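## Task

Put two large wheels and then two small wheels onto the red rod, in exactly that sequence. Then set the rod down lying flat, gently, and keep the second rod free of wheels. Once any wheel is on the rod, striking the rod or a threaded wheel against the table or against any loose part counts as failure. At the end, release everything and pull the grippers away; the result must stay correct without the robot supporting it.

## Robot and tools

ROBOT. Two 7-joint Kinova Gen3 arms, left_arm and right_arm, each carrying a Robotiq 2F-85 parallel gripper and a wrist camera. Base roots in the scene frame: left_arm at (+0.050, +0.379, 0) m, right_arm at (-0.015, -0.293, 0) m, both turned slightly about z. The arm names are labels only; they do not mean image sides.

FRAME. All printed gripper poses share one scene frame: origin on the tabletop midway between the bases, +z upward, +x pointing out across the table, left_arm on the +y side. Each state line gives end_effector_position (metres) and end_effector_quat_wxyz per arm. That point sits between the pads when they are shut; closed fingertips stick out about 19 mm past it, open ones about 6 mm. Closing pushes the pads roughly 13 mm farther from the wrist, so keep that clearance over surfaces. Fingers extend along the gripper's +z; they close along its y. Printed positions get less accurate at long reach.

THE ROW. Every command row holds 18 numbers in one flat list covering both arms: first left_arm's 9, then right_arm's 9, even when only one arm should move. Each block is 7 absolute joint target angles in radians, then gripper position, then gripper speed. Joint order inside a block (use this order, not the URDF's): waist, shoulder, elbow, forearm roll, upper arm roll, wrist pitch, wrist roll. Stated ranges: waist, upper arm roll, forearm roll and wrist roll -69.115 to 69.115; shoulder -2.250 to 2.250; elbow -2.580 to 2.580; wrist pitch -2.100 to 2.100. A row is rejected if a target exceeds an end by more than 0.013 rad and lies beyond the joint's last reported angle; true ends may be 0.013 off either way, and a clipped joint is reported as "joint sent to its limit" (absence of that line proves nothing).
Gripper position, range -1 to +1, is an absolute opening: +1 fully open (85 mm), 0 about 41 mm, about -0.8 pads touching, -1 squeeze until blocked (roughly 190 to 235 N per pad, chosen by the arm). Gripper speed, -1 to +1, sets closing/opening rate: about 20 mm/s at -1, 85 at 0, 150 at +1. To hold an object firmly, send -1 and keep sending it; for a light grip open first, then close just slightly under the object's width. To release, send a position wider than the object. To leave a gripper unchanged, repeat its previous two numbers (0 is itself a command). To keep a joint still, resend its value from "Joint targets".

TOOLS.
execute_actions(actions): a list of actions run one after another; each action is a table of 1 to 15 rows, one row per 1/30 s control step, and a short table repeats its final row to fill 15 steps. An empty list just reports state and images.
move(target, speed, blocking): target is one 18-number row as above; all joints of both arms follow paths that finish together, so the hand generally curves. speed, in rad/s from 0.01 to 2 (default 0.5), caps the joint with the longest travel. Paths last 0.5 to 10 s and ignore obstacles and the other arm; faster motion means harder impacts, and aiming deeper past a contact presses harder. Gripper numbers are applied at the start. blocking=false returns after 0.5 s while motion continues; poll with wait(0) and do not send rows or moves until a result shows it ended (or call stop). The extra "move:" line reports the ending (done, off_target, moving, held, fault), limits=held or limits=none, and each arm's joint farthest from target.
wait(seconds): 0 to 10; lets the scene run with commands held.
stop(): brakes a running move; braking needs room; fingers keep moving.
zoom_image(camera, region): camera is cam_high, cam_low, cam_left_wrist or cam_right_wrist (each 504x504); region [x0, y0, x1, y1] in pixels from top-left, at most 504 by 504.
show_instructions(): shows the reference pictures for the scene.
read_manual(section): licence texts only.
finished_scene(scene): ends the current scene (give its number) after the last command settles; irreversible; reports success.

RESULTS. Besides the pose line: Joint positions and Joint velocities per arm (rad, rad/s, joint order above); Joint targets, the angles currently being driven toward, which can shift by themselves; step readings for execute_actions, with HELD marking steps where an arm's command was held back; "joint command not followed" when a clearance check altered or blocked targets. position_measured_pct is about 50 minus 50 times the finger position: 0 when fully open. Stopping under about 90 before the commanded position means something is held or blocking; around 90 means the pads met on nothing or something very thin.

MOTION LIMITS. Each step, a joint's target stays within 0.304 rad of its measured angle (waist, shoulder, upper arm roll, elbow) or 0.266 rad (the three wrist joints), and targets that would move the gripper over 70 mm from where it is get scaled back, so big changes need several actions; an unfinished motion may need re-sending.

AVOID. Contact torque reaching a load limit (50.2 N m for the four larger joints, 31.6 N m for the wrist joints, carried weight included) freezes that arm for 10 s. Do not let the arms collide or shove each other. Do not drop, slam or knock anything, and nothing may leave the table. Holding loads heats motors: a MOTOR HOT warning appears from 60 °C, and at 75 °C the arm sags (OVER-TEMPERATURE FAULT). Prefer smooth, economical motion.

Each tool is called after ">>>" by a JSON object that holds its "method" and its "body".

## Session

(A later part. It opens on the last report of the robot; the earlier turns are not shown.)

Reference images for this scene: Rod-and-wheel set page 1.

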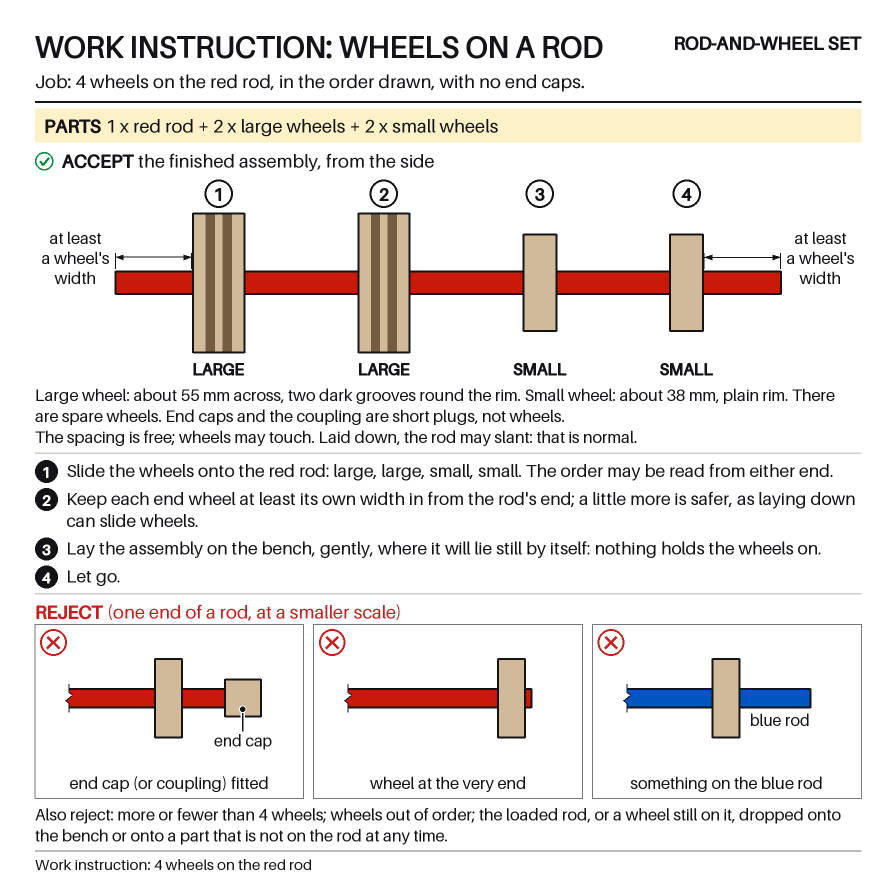

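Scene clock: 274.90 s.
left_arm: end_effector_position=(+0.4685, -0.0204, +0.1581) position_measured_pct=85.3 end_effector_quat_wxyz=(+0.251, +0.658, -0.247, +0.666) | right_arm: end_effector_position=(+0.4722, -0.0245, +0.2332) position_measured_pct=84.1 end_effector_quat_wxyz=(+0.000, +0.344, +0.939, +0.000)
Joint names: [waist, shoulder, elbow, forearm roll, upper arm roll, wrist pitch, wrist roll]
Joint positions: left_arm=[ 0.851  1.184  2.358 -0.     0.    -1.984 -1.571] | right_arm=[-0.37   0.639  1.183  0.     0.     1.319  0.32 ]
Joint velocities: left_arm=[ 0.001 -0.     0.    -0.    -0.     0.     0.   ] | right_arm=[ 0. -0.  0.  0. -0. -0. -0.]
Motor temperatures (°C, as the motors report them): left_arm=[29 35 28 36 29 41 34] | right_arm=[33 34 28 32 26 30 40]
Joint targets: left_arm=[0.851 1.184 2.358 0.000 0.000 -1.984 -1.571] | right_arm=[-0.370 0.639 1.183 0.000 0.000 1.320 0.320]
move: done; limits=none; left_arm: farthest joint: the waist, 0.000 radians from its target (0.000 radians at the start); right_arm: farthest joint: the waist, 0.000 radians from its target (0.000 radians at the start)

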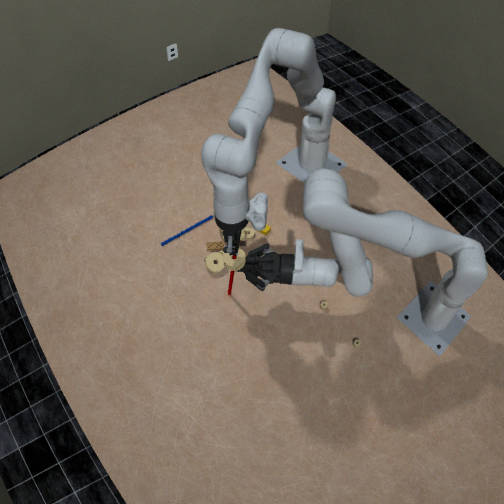

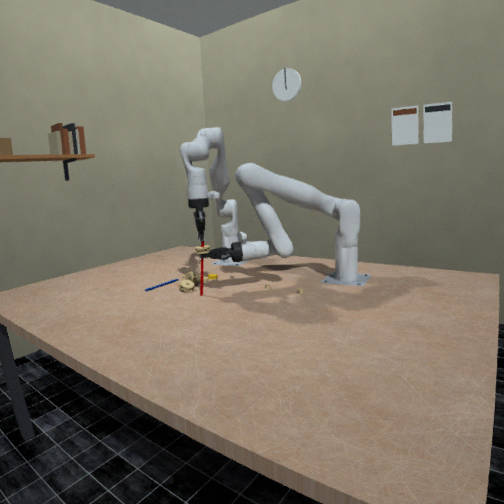

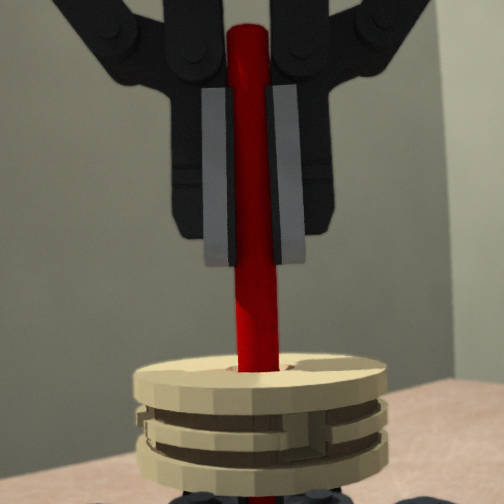

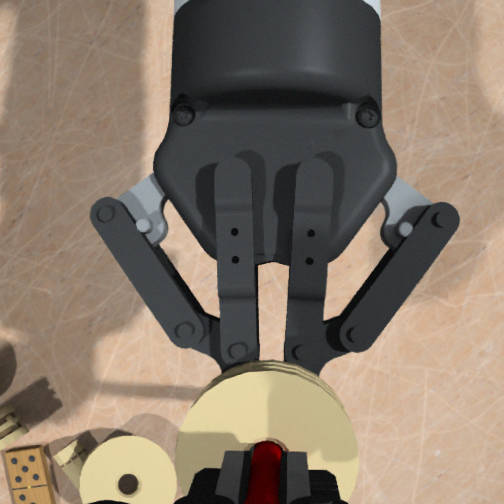

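>>> {"method": "move", "body": {"target": [0.851,1.1840,2.3580,0,0,-1.9840,-1.5708,-1,-0.5,-0.3700,0.6392,1.1829,0,0,1.3195,0.32,0.5,0], "speed": 0.1}}

>>> {"method": "move", "body": {"target": [0.851,1.1840,2.3580,0,0,-1.9840,-1.5708,-1,-0.5,-0.3700,0.6103,0.9551,0,0,1.5762,0.32,0.5,0], "speed": 0.4}}

>>> {"method": "move", "body": {"target": [0.851,1.1840,2.3580,0,0,-1.9840,-1.5708,-1,-0.5,-0.2066,0.5340,1.3129,0,0,1.2947,0.32,0.5,0], "speed": 0.5}}

Scene clock: 292.23 s.
left_arm: end_effector_position=(+0.4687, -0.0202, +0.1581) position_measured_pct=85.3 end_effector_quat_wxyz=(+0.250, +0.658, -0.247, +0.666) | right_arm: end_effector_position=(+0.4719, -0.0246, +0.2330) position_measured_pct=25.0 end_effector_quat_wxyz=(-0.000, +0.344, +0.939, -0.000)
Joint names: [waist, shoulder, elbow, forearm roll, upper arm roll, wrist pitch, wrist roll]
Joint positions: left_arm=[ 0.851  1.184  2.358 -0.     0.    -1.984 -1.571] | right_arm=[-0.37   0.639  1.183  0.     0.     1.319  0.32 ]
Joint velocities: left_arm=[ 0.    -0.001 -0.    -0.001 -0.    -0.     0.   ] | right_arm=[-0.     0.     0.001  0.     0.    -0.     0.   ]
Motor temperatures (°C, as the motors report them): left_arm=[29 35 28 36 29 41 34] | right_arm=[33 34 28 32 26 30 40]
Joint targets: left_arm=[0.851 1.184 2.358 0.000 0.000 -1.984 -1.571] | right_arm=[-0.370 0.639 1.183 0.000 0.000 1.320 0.320]
move: done; limits=none; left_arm: farthest joint: the waist, 0.000 radians from its target (0.000 radians at the start); right_arm: farthest joint: the waist, 0.000 radians from its target (0.000 radians at the start)

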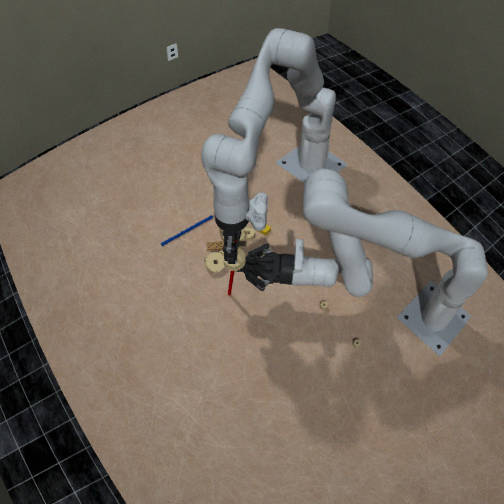

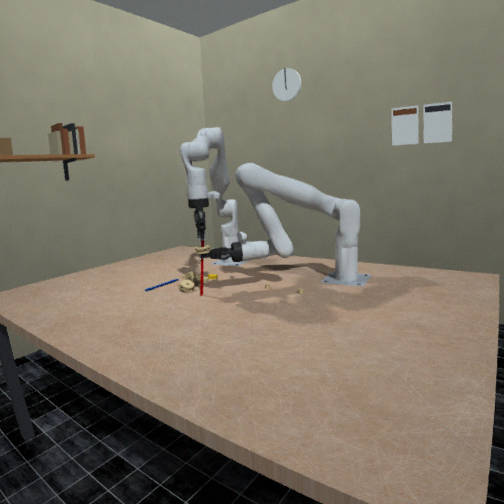

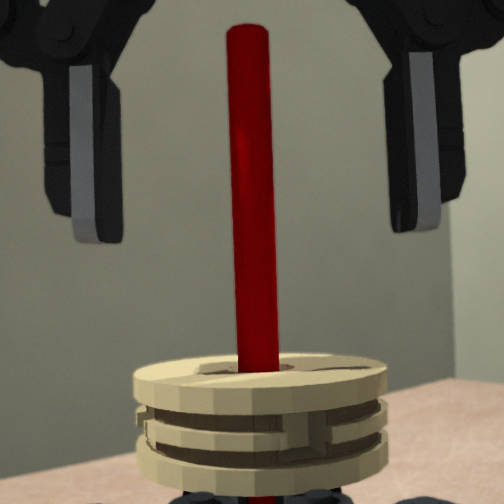

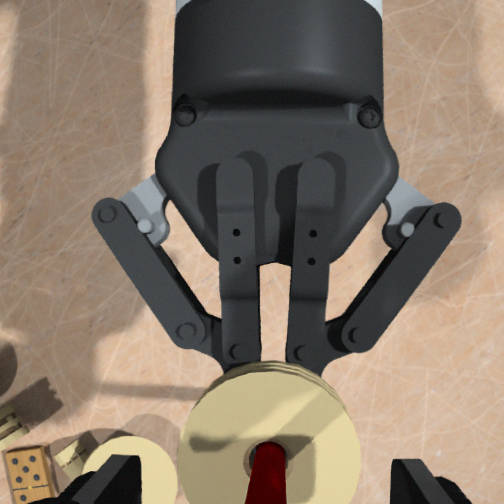

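Scene clock: 293.30 s.
left_arm: end_effector_position=(+0.4687, -0.0202, +0.1581) position_measured_pct=85.3 end_effector_quat_wxyz=(+0.250, +0.658, -0.247, +0.666) | right_arm: end_effector_position=(+0.4719, -0.0246, +0.3201) position_measured_pct=25.0 end_effector_quat_wxyz=(+0.000, +0.344, +0.939, +0.000)
Joint names: [waist, shoulder, elbow, forearm roll, upper arm roll, wrist pitch, wrist roll]
Joint positions: left_arm=[ 0.851  1.184  2.358 -0.     0.    -1.984 -1.571] | right_arm=[-0.37   0.61   0.955 -0.    -0.     1.576  0.32 ]
Joint velocities: left_arm=[-0.    -0.001  0.    -0.001  0.     0.     0.   ] | right_arm=[ 0.     0.002 -0.001 -0.    -0.     0.    -0.   ]
Motor temperatures (°C, as the motors report them): left_arm=[29 35 28 36 29 41 34] | right_arm=[33 34 28 32 26 30 40]
Joint targets: left_arm=[0.851 1.184 2.358 0.000 0.000 -1.984 -1.571] | right_arm=[-0.370 0.610 0.955 0.000 0.000 1.576 0.320]
move: done; limits=none; left_arm: farthest joint: the waist, 0.000 radians from its target (0.000 radians at the start); right_arm: farthest joint: the waist, 0.000 radians from its target (0.000 radians at the start)

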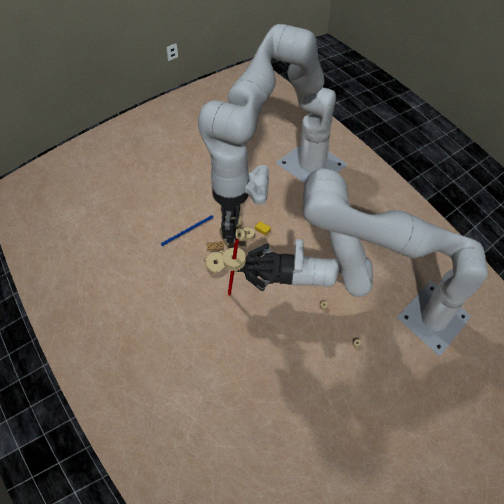

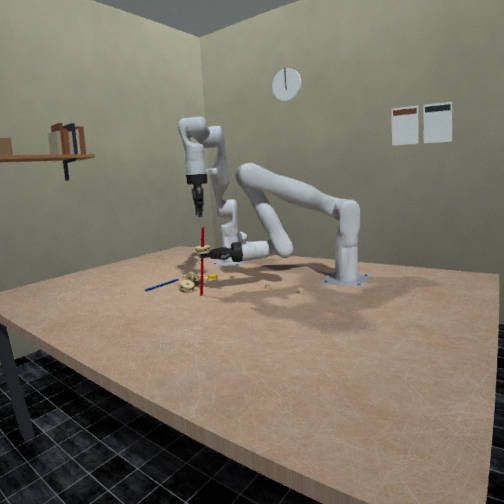

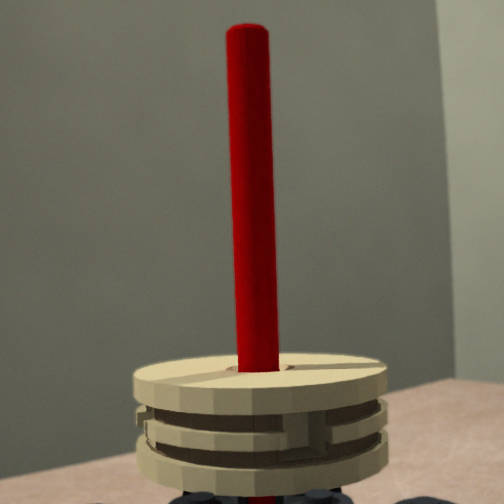

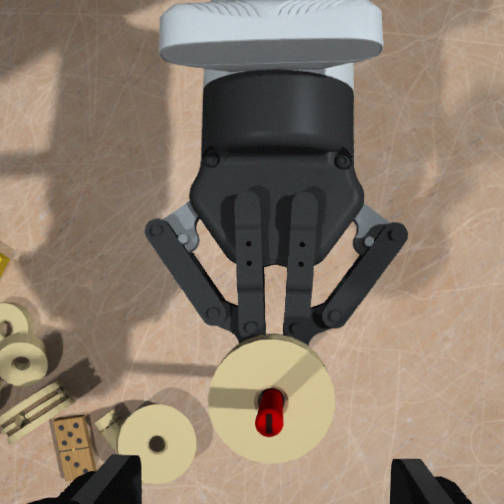

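Scene clock: 294.50 s.
left_arm: end_effector_position=(+0.4687, -0.0202, +0.1581) position_measured_pct=85.3 end_effector_quat_wxyz=(+0.250, +0.658, -0.247, +0.666) | right_arm: end_effector_position=(+0.4730, -0.1219, +0.2499) position_measured_pct=25.0 end_effector_quat_wxyz=(-0.000, +0.419, +0.908, -0.000)
Joint names: [waist, shoulder, elbow, forearm roll, upper arm roll, wrist pitch, wrist roll]
Joint positions: left_arm=[ 0.851  1.184  2.358 -0.     0.    -1.984 -1.571] | right_arm=[-0.207  0.534  1.313  0.     0.     1.295  0.32 ]
Joint velocities: left_arm=[ 0.001 -0.001 -0.     0.001 -0.     0.001 -0.   ] | right_arm=[ 0.004 -0.003  0.001 -0.     0.    -0.    -0.   ]
Motor temperatures (°C, as the motors report them): left_arm=[29 35 28 36 29 41 34] | right_arm=[33 34 28 32 26 30 40]
Joint targets: left_arm=[0.851 1.184 2.358 0.000 0.000 -1.984 -1.571] | right_arm=[-0.207 0.534 1.313 0.000 0.000 1.295 0.320]
move: done; limits=none; left_arm: farthest joint: the waist, 0.000 radians from its target (0.000 radians at the start); right_arm: farthest joint: the waist, 0.000 radians from its target (0.163 radians at the start)

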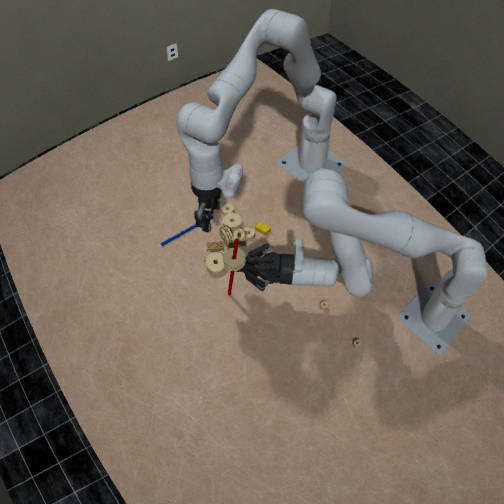

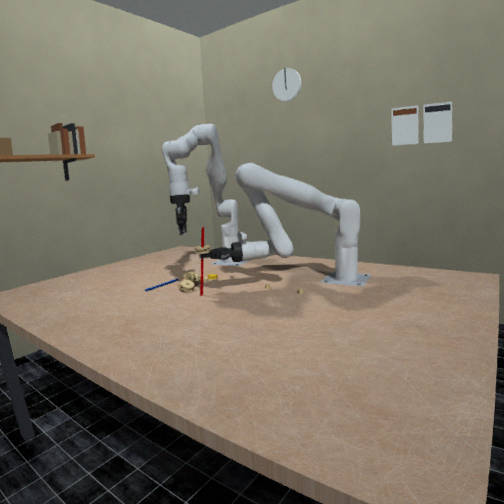

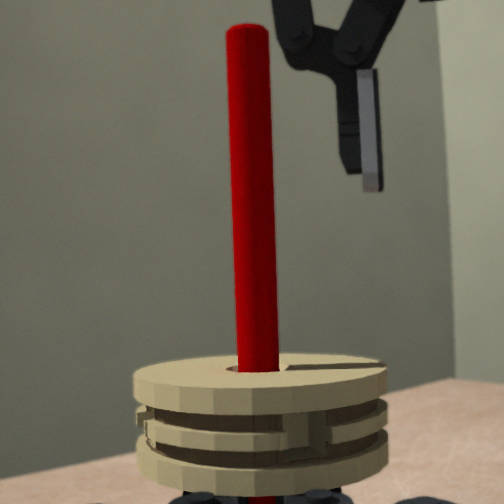

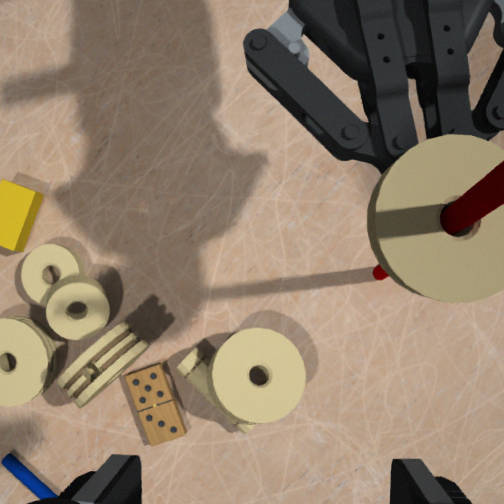

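>>> {"method": "move", "body": {"target": [0.851,1.1840,2.3580,0,0,-1.9840,-1.5708,-1,-0.5,-0.1890,0.7595,1.5804,0,0,0.8017,-0.73,0.5,0], "speed": 0.7}}

Scene clock: 307.23 s.
left_arm: end_effector_position=(+0.4687, -0.0202, +0.1581) position_measured_pct=85.3 end_effector_quat_wxyz=(+0.250, +0.658, -0.247, +0.666) | right_arm: end_effector_position=(+0.4751, -0.1310, +0.0601) position_measured_pct=25.0 end_effector_quat_wxyz=(+0.000, +0.823, +0.568, +0.000)
Joint names: [waist, shoulder, elbow, forearm roll, upper arm roll, wrist pitch, wrist roll]
Joint positions: left_arm=[ 0.851  1.184  2.358 -0.     0.    -1.984 -1.571] | right_arm=[-0.189  0.759  1.58   0.     0.     0.802 -0.73 ]
Joint velocities: left_arm=[-0.    -0.     0.    -0.     0.     0.001 -0.   ] | right_arm=[ 0.     0.002 -0.     0.     0.    -0.    -0.   ]
Motor temperatures (°C, as the motors report them): left_arm=[29 35 28 36 29 41 34] | right_arm=[33 34 28 32 26 30 40]
Joint targets: left_arm=[0.851 1.184 2.358 0.000 0.000 -1.984 -1.571] | right_arm=[-0.189 0.759 1.580 0.000 0.000 0.802 -0.730]
move: done; limits=none; left_arm: farthest joint: the waist, 0.000 radians from its target (0.000 radians at the start); right_arm: farthest joint: the waist, 0.000 radians from its target (0.018 radians at the start)

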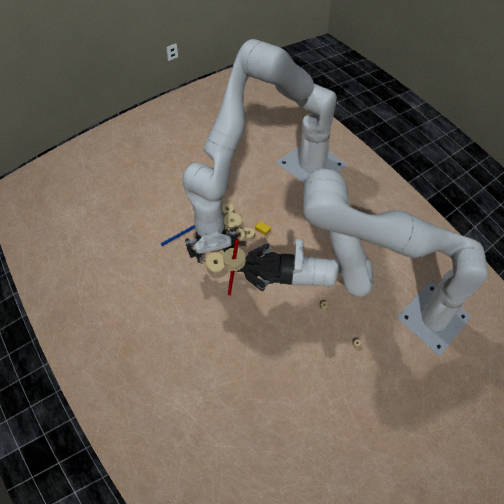

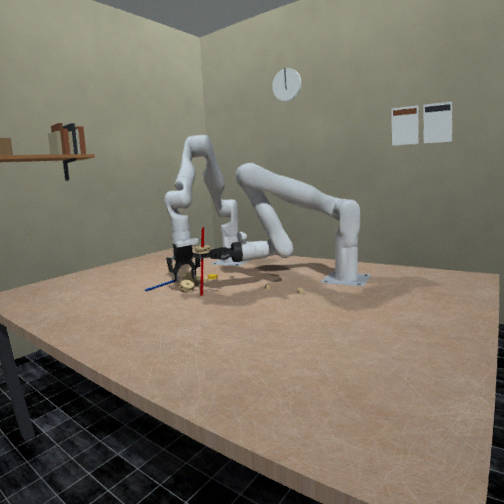

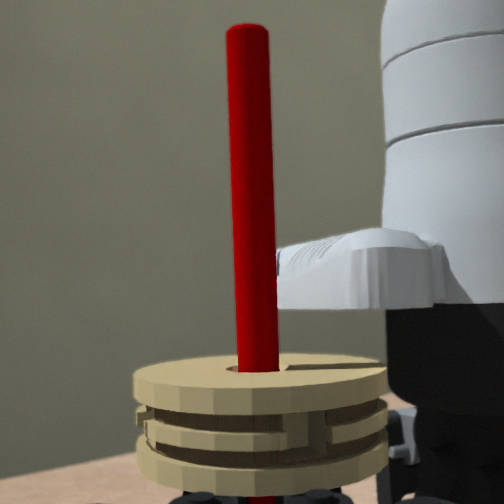

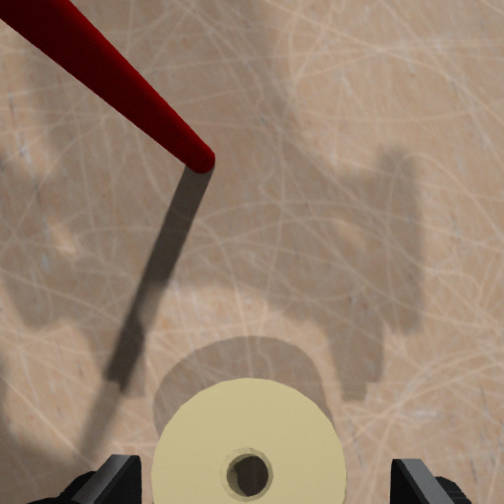

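>>> {"method": "move", "body": {"target": [0.851,1.1840,2.3580,0,0,-1.9840,-1.5708,-1,-0.5,-0.1909,0.7509,1.6002,0,0,0.7905,-3.87,0.5,0], "speed": 1.0}}

Scene clock: 317.83 s.
left_arm: end_effector_position=(+0.4687, -0.0202, +0.1581) position_measured_pct=85.3 end_effector_quat_wxyz=(+0.250, +0.658, -0.247, +0.666) | right_arm: end_effector_position=(+0.4700, -0.1319, +0.0600) position_measured_pct=25.0 end_effector_quat_wxyz=(-0.000, -0.570, +0.822, +0.000)
Joint names: [waist, shoulder, elbow, forearm roll, upper arm roll, wrist pitch, wrist roll]
Joint positions: left_arm=[ 0.851  1.184  2.358 -0.     0.    -1.984 -1.571] | right_arm=[-0.191  0.751  1.6   -0.     0.     0.79  -3.87 ]
Joint velocities: left_arm=[ 0.001 -0.001  0.     0.     0.     0.    -0.   ] | right_arm=[-0. -0. -0. -0. -0.  0. -0.]
Motor temperatures (°C, as the motors report them): left_arm=[29 35 28 36 29 41 34] | right_arm=[33 34 28 32 26 30 40]
Joint targets: left_arm=[0.851 1.184 2.358 0.000 0.000 -1.984 -1.571] | right_arm=[-0.191 0.751 1.600 0.000 0.000 0.790 -3.870]
move: done; limits=none; left_arm: farthest joint: the waist, 0.000 radians from its target (0.000 radians at the start); right_arm: farthest joint: the waist, 0.000 radians from its target (0.002 radians at the start)

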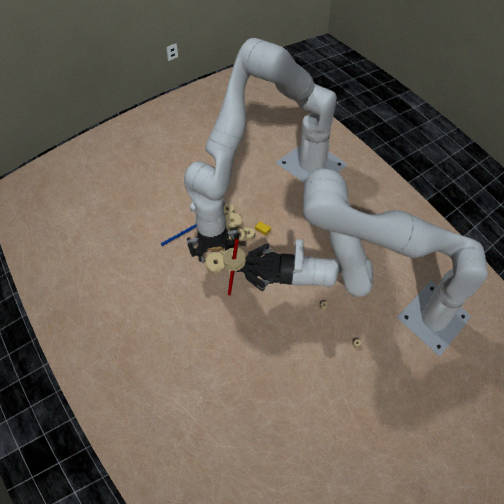

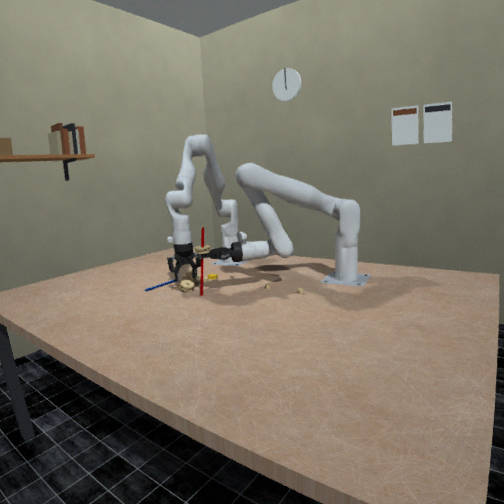

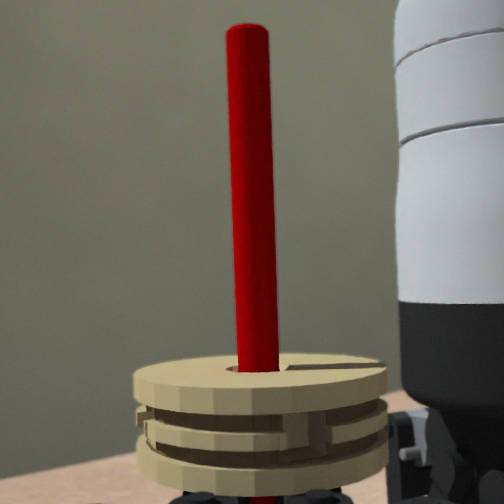

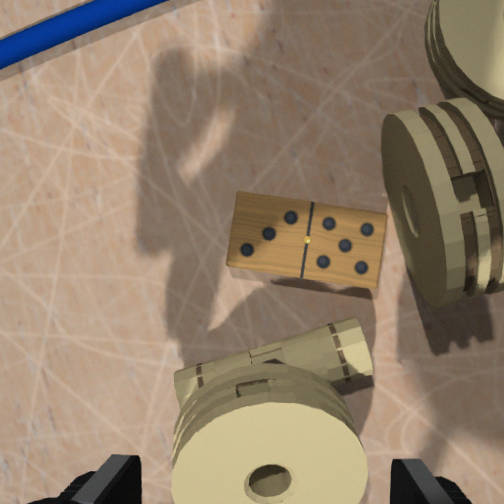

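>>> {"method": "move", "body": {"target": [0.851,1.1840,2.3580,0,0,-1.9840,-1.5708,-1,-0.5,-0.1909,0.8135,1.6188,0,0,0.7093,-3.87,0.5,0], "speed": 0.1}}

>>> {"method": "move", "body": {"target": [0.851,1.1840,2.3580,0,0,-1.9840,-1.5708,-1,-0.5,-0.1909,0.8135,1.6188,0,0,0.7093,-3.87,-1,-0.3], "speed": 0.1}}

Scene clock: 324.07 s.
left_arm: end_effector_position=(+0.4687, -0.0202, +0.1581) position_measured_pct=85.3 end_effector_quat_wxyz=(+0.250, +0.658, -0.247, +0.666) | right_arm: end_effector_position=(+0.4700, -0.1319, +0.0241) position_measured_pct=25.0 end_effector_quat_wxyz=(+0.000, -0.570, +0.822, -0.000)
Joint names: [waist, shoulder, elbow, forearm roll, upper arm roll, wrist pitch, wrist roll]
Joint positions: left_arm=[ 0.851  1.184  2.358 -0.     0.    -1.984 -1.571] | right_arm=[-0.191  0.813  1.619  0.    -0.     0.709 -3.87 ]
Joint velocities: left_arm=[-0.001 -0.001 -0.    -0.001  0.    -0.    -0.001] | right_arm=[-0.     0.002  0.    -0.    -0.    -0.    -0.   ]
Motor temperatures (°C, as the motors report them): left_arm=[29 35 28 36 29 41 34] | right_arm=[33 34 28 32 26 30 40]
Joint targets: left_arm=[0.851 1.184 2.358 0.000 0.000 -1.984 -1.571] | right_arm=[-0.191 0.814 1.619 0.000 0.000 0.709 -3.870]
move: done; limits=none; left_arm: farthest joint: the waist, 0.000 radians from its target (0.000 radians at the start); right_arm: farthest joint: the waist, 0.000 radians from its target (0.000 radians at the start)

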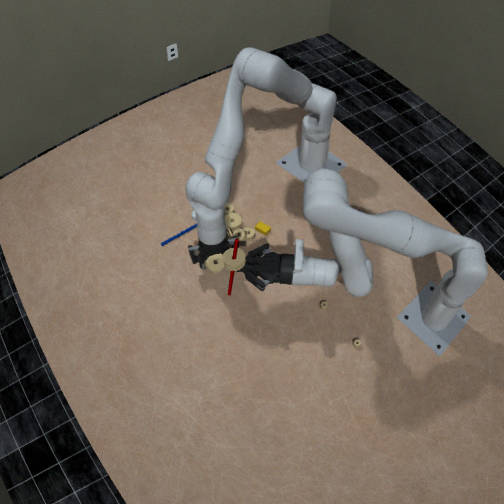

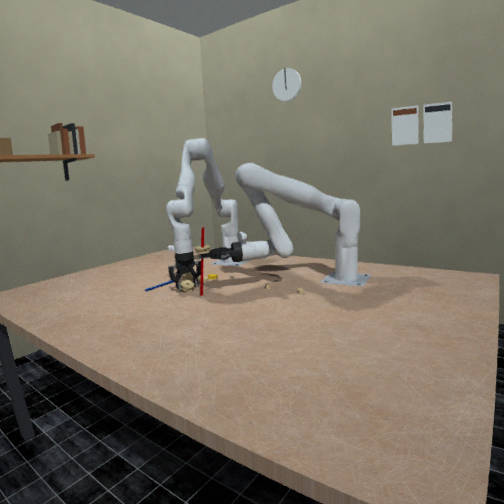

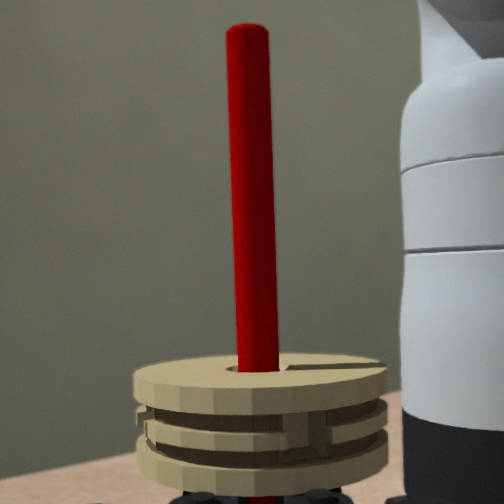

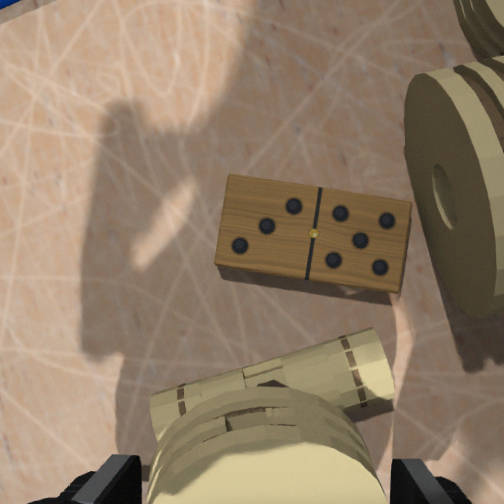

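Scene clock: 324.77 s.
left_arm: end_effector_position=(+0.4687, -0.0202, +0.1581) position_measured_pct=85.3 end_effector_quat_wxyz=(+0.250, +0.658, -0.247, +0.666) | right_arm: end_effector_position=(+0.4705, -0.1315, +0.0253) position_measured_pct=37.7 end_effector_quat_wxyz=(+0.001, -0.570, +0.822, -0.000)
Joint names: [waist, shoulder, elbow, forearm roll, upper arm roll, wrist pitch, wrist roll]
Joint positions: left_arm=[ 0.851  1.184  2.358 -0.     0.    -1.984 -1.571] | right_arm=[-0.191  0.811  1.618 -0.    -0.     0.71  -3.87 ]
Joint velocities: left_arm=[ 0.    -0.    -0.     0.001  0.001  0.    -0.001] | right_arm=[ 0.    -0.    -0.001  0.    -0.     0.    -0.   ]
Motor temperatures (°C, as the motors report them): left_arm=[29 35 28 36 29 41 34] | right_arm=[33 34 28 32 26 30 40]
Joint targets: left_arm=[0.851 1.184 2.358 0.000 0.000 -1.984 -1.571] | right_arm=[-0.191 0.814 1.619 0.000 0.000 0.709 -3.870]
move: done; limits=none; left_arm: farthest joint: the waist, 0.000 radians from its target (0.000 radians at the start); right_arm: farthest joint: the shoulder, 0.002 radians from its target (0.000 radians at the start)

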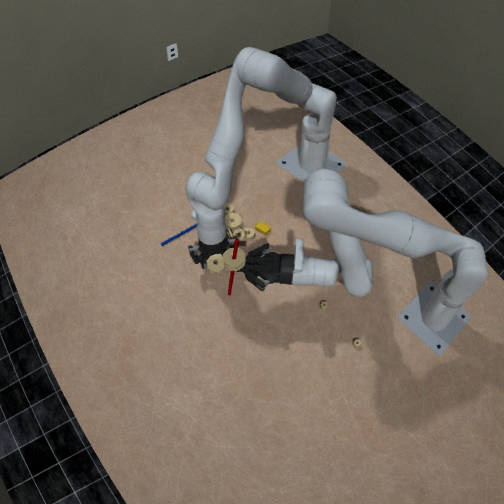

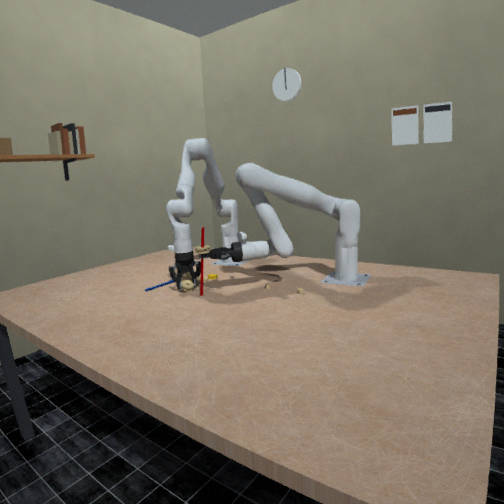

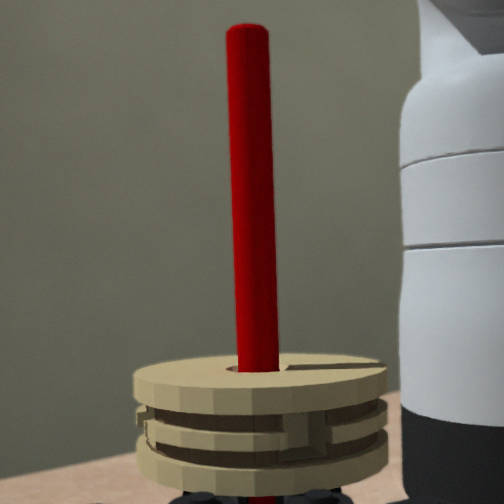

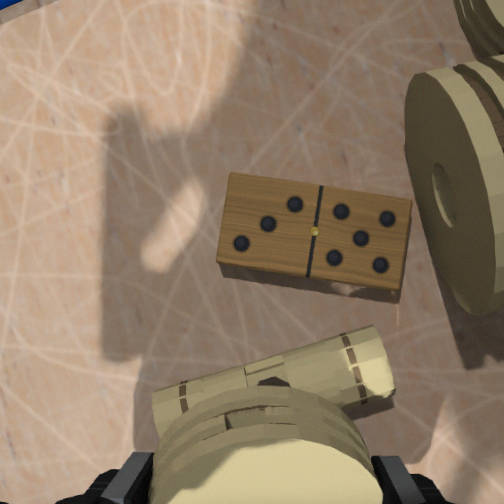

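>>> {"method": "move", "body": {"target": [0.851,1.1840,2.3580,0,0,-1.9840,-1.5708,-1,-0.5,-0.1909,0.7683,1.6054,0,0,0.7679,-3.87,-1,-0.3], "speed": 0.15}}

>>> {"method": "move", "body": {"target": [0.851,1.1840,2.3580,0,0,-1.9840,-1.5708,-1,-0.5,-0.1085,0.8669,1.3763,0,0,0.8984,-3.79,-1,-0.3], "speed": 0.4}}

Scene clock: 337.63 s.
left_arm: end_effector_position=(+0.4687, -0.0202, +0.1581) position_measured_pct=85.3 end_effector_quat_wxyz=(+0.250, +0.658, -0.247, +0.666) | right_arm: end_effector_position=(+0.4702, -0.1318, +0.0498) position_measured_pct=37.7 end_effector_quat_wxyz=(-0.000, -0.570, +0.822, +0.000)
Joint names: [waist, shoulder, elbow, forearm roll, upper arm roll, wrist pitch, wrist roll]
Joint positions: left_arm=[ 0.851  1.184  2.358 -0.     0.    -1.984 -1.571] | right_arm=[-0.191  0.769  1.605 -0.     0.     0.768 -3.87 ]
Joint velocities: left_arm=[-0.001  0.001 -0.    -0.     0.    -0.001 -0.001] | right_arm=[ 0.    -0.002 -0.     0.     0.     0.    -0.   ]
Motor temperatures (°C, as the motors report them): left_arm=[29 35 28 36 29 41 34] | right_arm=[33 34 28 32 26 30 40]
Joint targets: left_arm=[0.851 1.184 2.358 0.000 0.000 -1.984 -1.571] | right_arm=[-0.191 0.768 1.605 0.000 0.000 0.768 -3.870]
move: done; limits=none; left_arm: farthest joint: the waist, 0.000 radians from its target (0.000 radians at the start); right_arm: farthest joint: the waist, 0.000 radians from its target (0.000 radians at the start)

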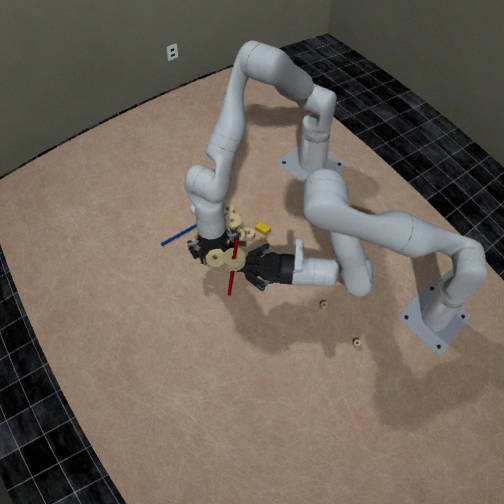

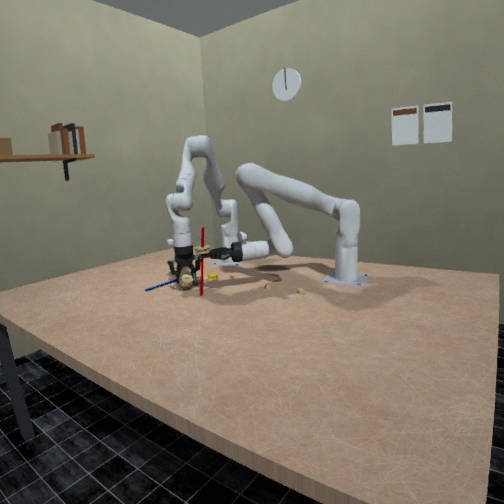

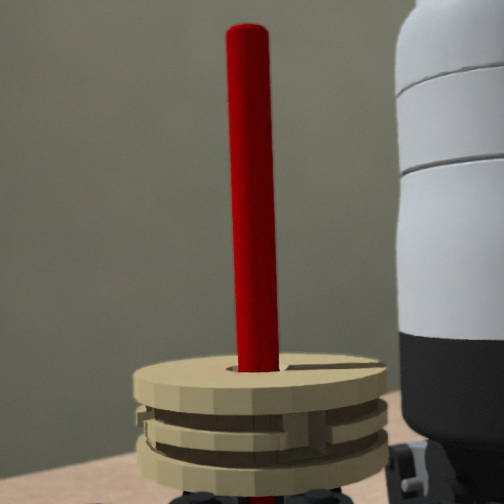

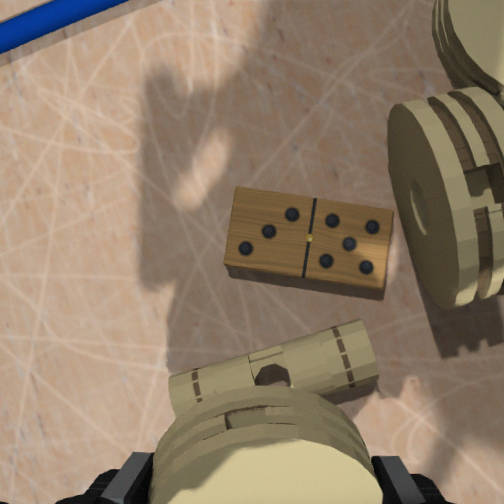

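Scene clock: 338.67 s.
left_arm: end_effector_position=(+0.4687, -0.0202, +0.1581) position_measured_pct=85.3 end_effector_quat_wxyz=(+0.250, +0.658, -0.247, +0.666) | right_arm: end_effector_position=(+0.5355, -0.1564, +0.0502) position_measured_pct=37.7 end_effector_quat_wxyz=(+0.000, -0.569, +0.823, -0.000)
Joint names: [waist, shoulder, elbow, forearm roll, upper arm roll, wrist pitch, wrist roll]
Joint positions: left_arm=[ 0.851  1.184  2.358 -0.     0.    -1.984 -1.571] | right_arm=[-0.109  0.867  1.376  0.     0.     0.898 -3.79 ]
Joint velocities: left_arm=[ 0.001 -0.    -0.    -0.     0.     0.    -0.   ] | right_arm=[ 0.002  0.003 -0.002 -0.     0.     0.     0.   ]
Motor temperatures (°C, as the motors report them): left_arm=[29 35 28 36 29 41 34] | right_arm=[33 34 28 32 26 30 40]
Joint targets: left_arm=[0.851 1.184 2.358 0.000 0.000 -1.984 -1.571] | right_arm=[-0.108 0.867 1.376 0.000 0.000 0.898 -3.790]
move: done; limits=none; left_arm: farthest joint: the waist, 0.000 radians from its target (0.000 radians at the start); right_arm: farthest joint: the waist, 0.000 radians from its target (0.082 radians at the start)

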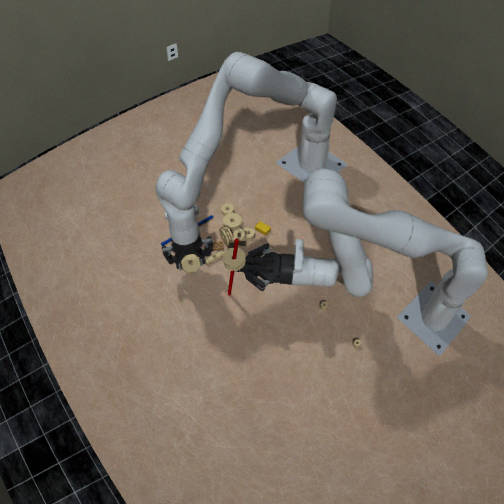

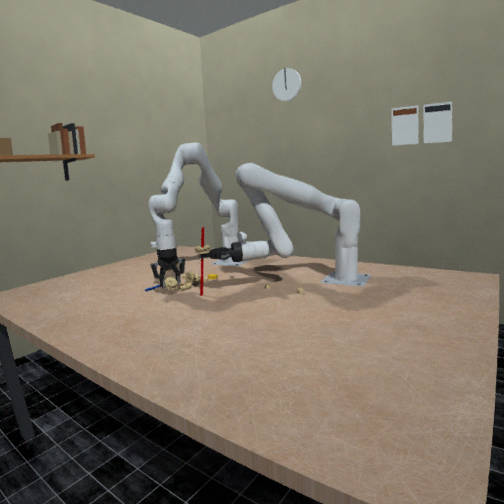

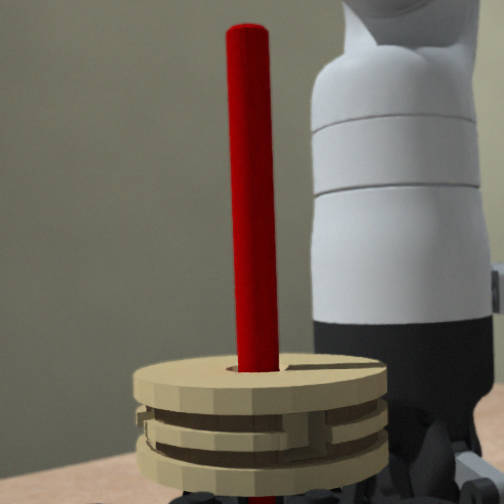

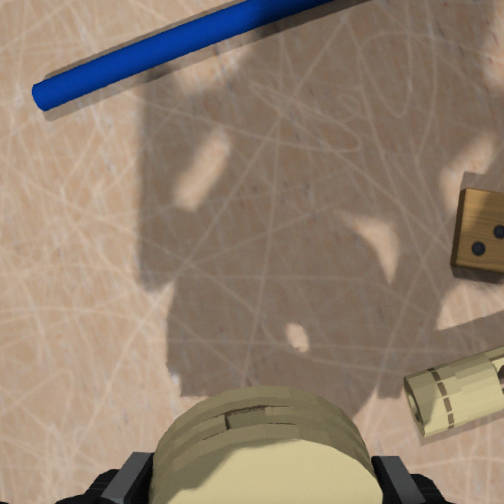

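>>> {"method": "zoom_image", "body": {"camera": "cam_low", "region": [140, 250, 210, 300]}}

Region (140, 250, 210, 300) of cam_low's 504x504 image, scaled by 7.200, with more detail than that image has; it fills the top 360 rows of this view, and the rest is white.

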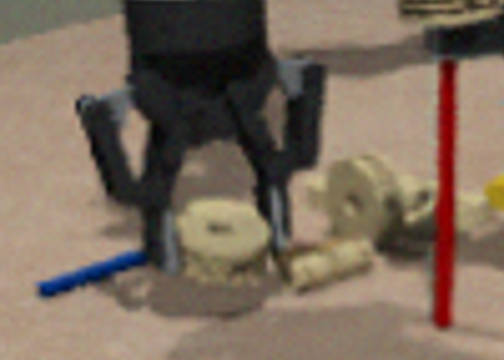

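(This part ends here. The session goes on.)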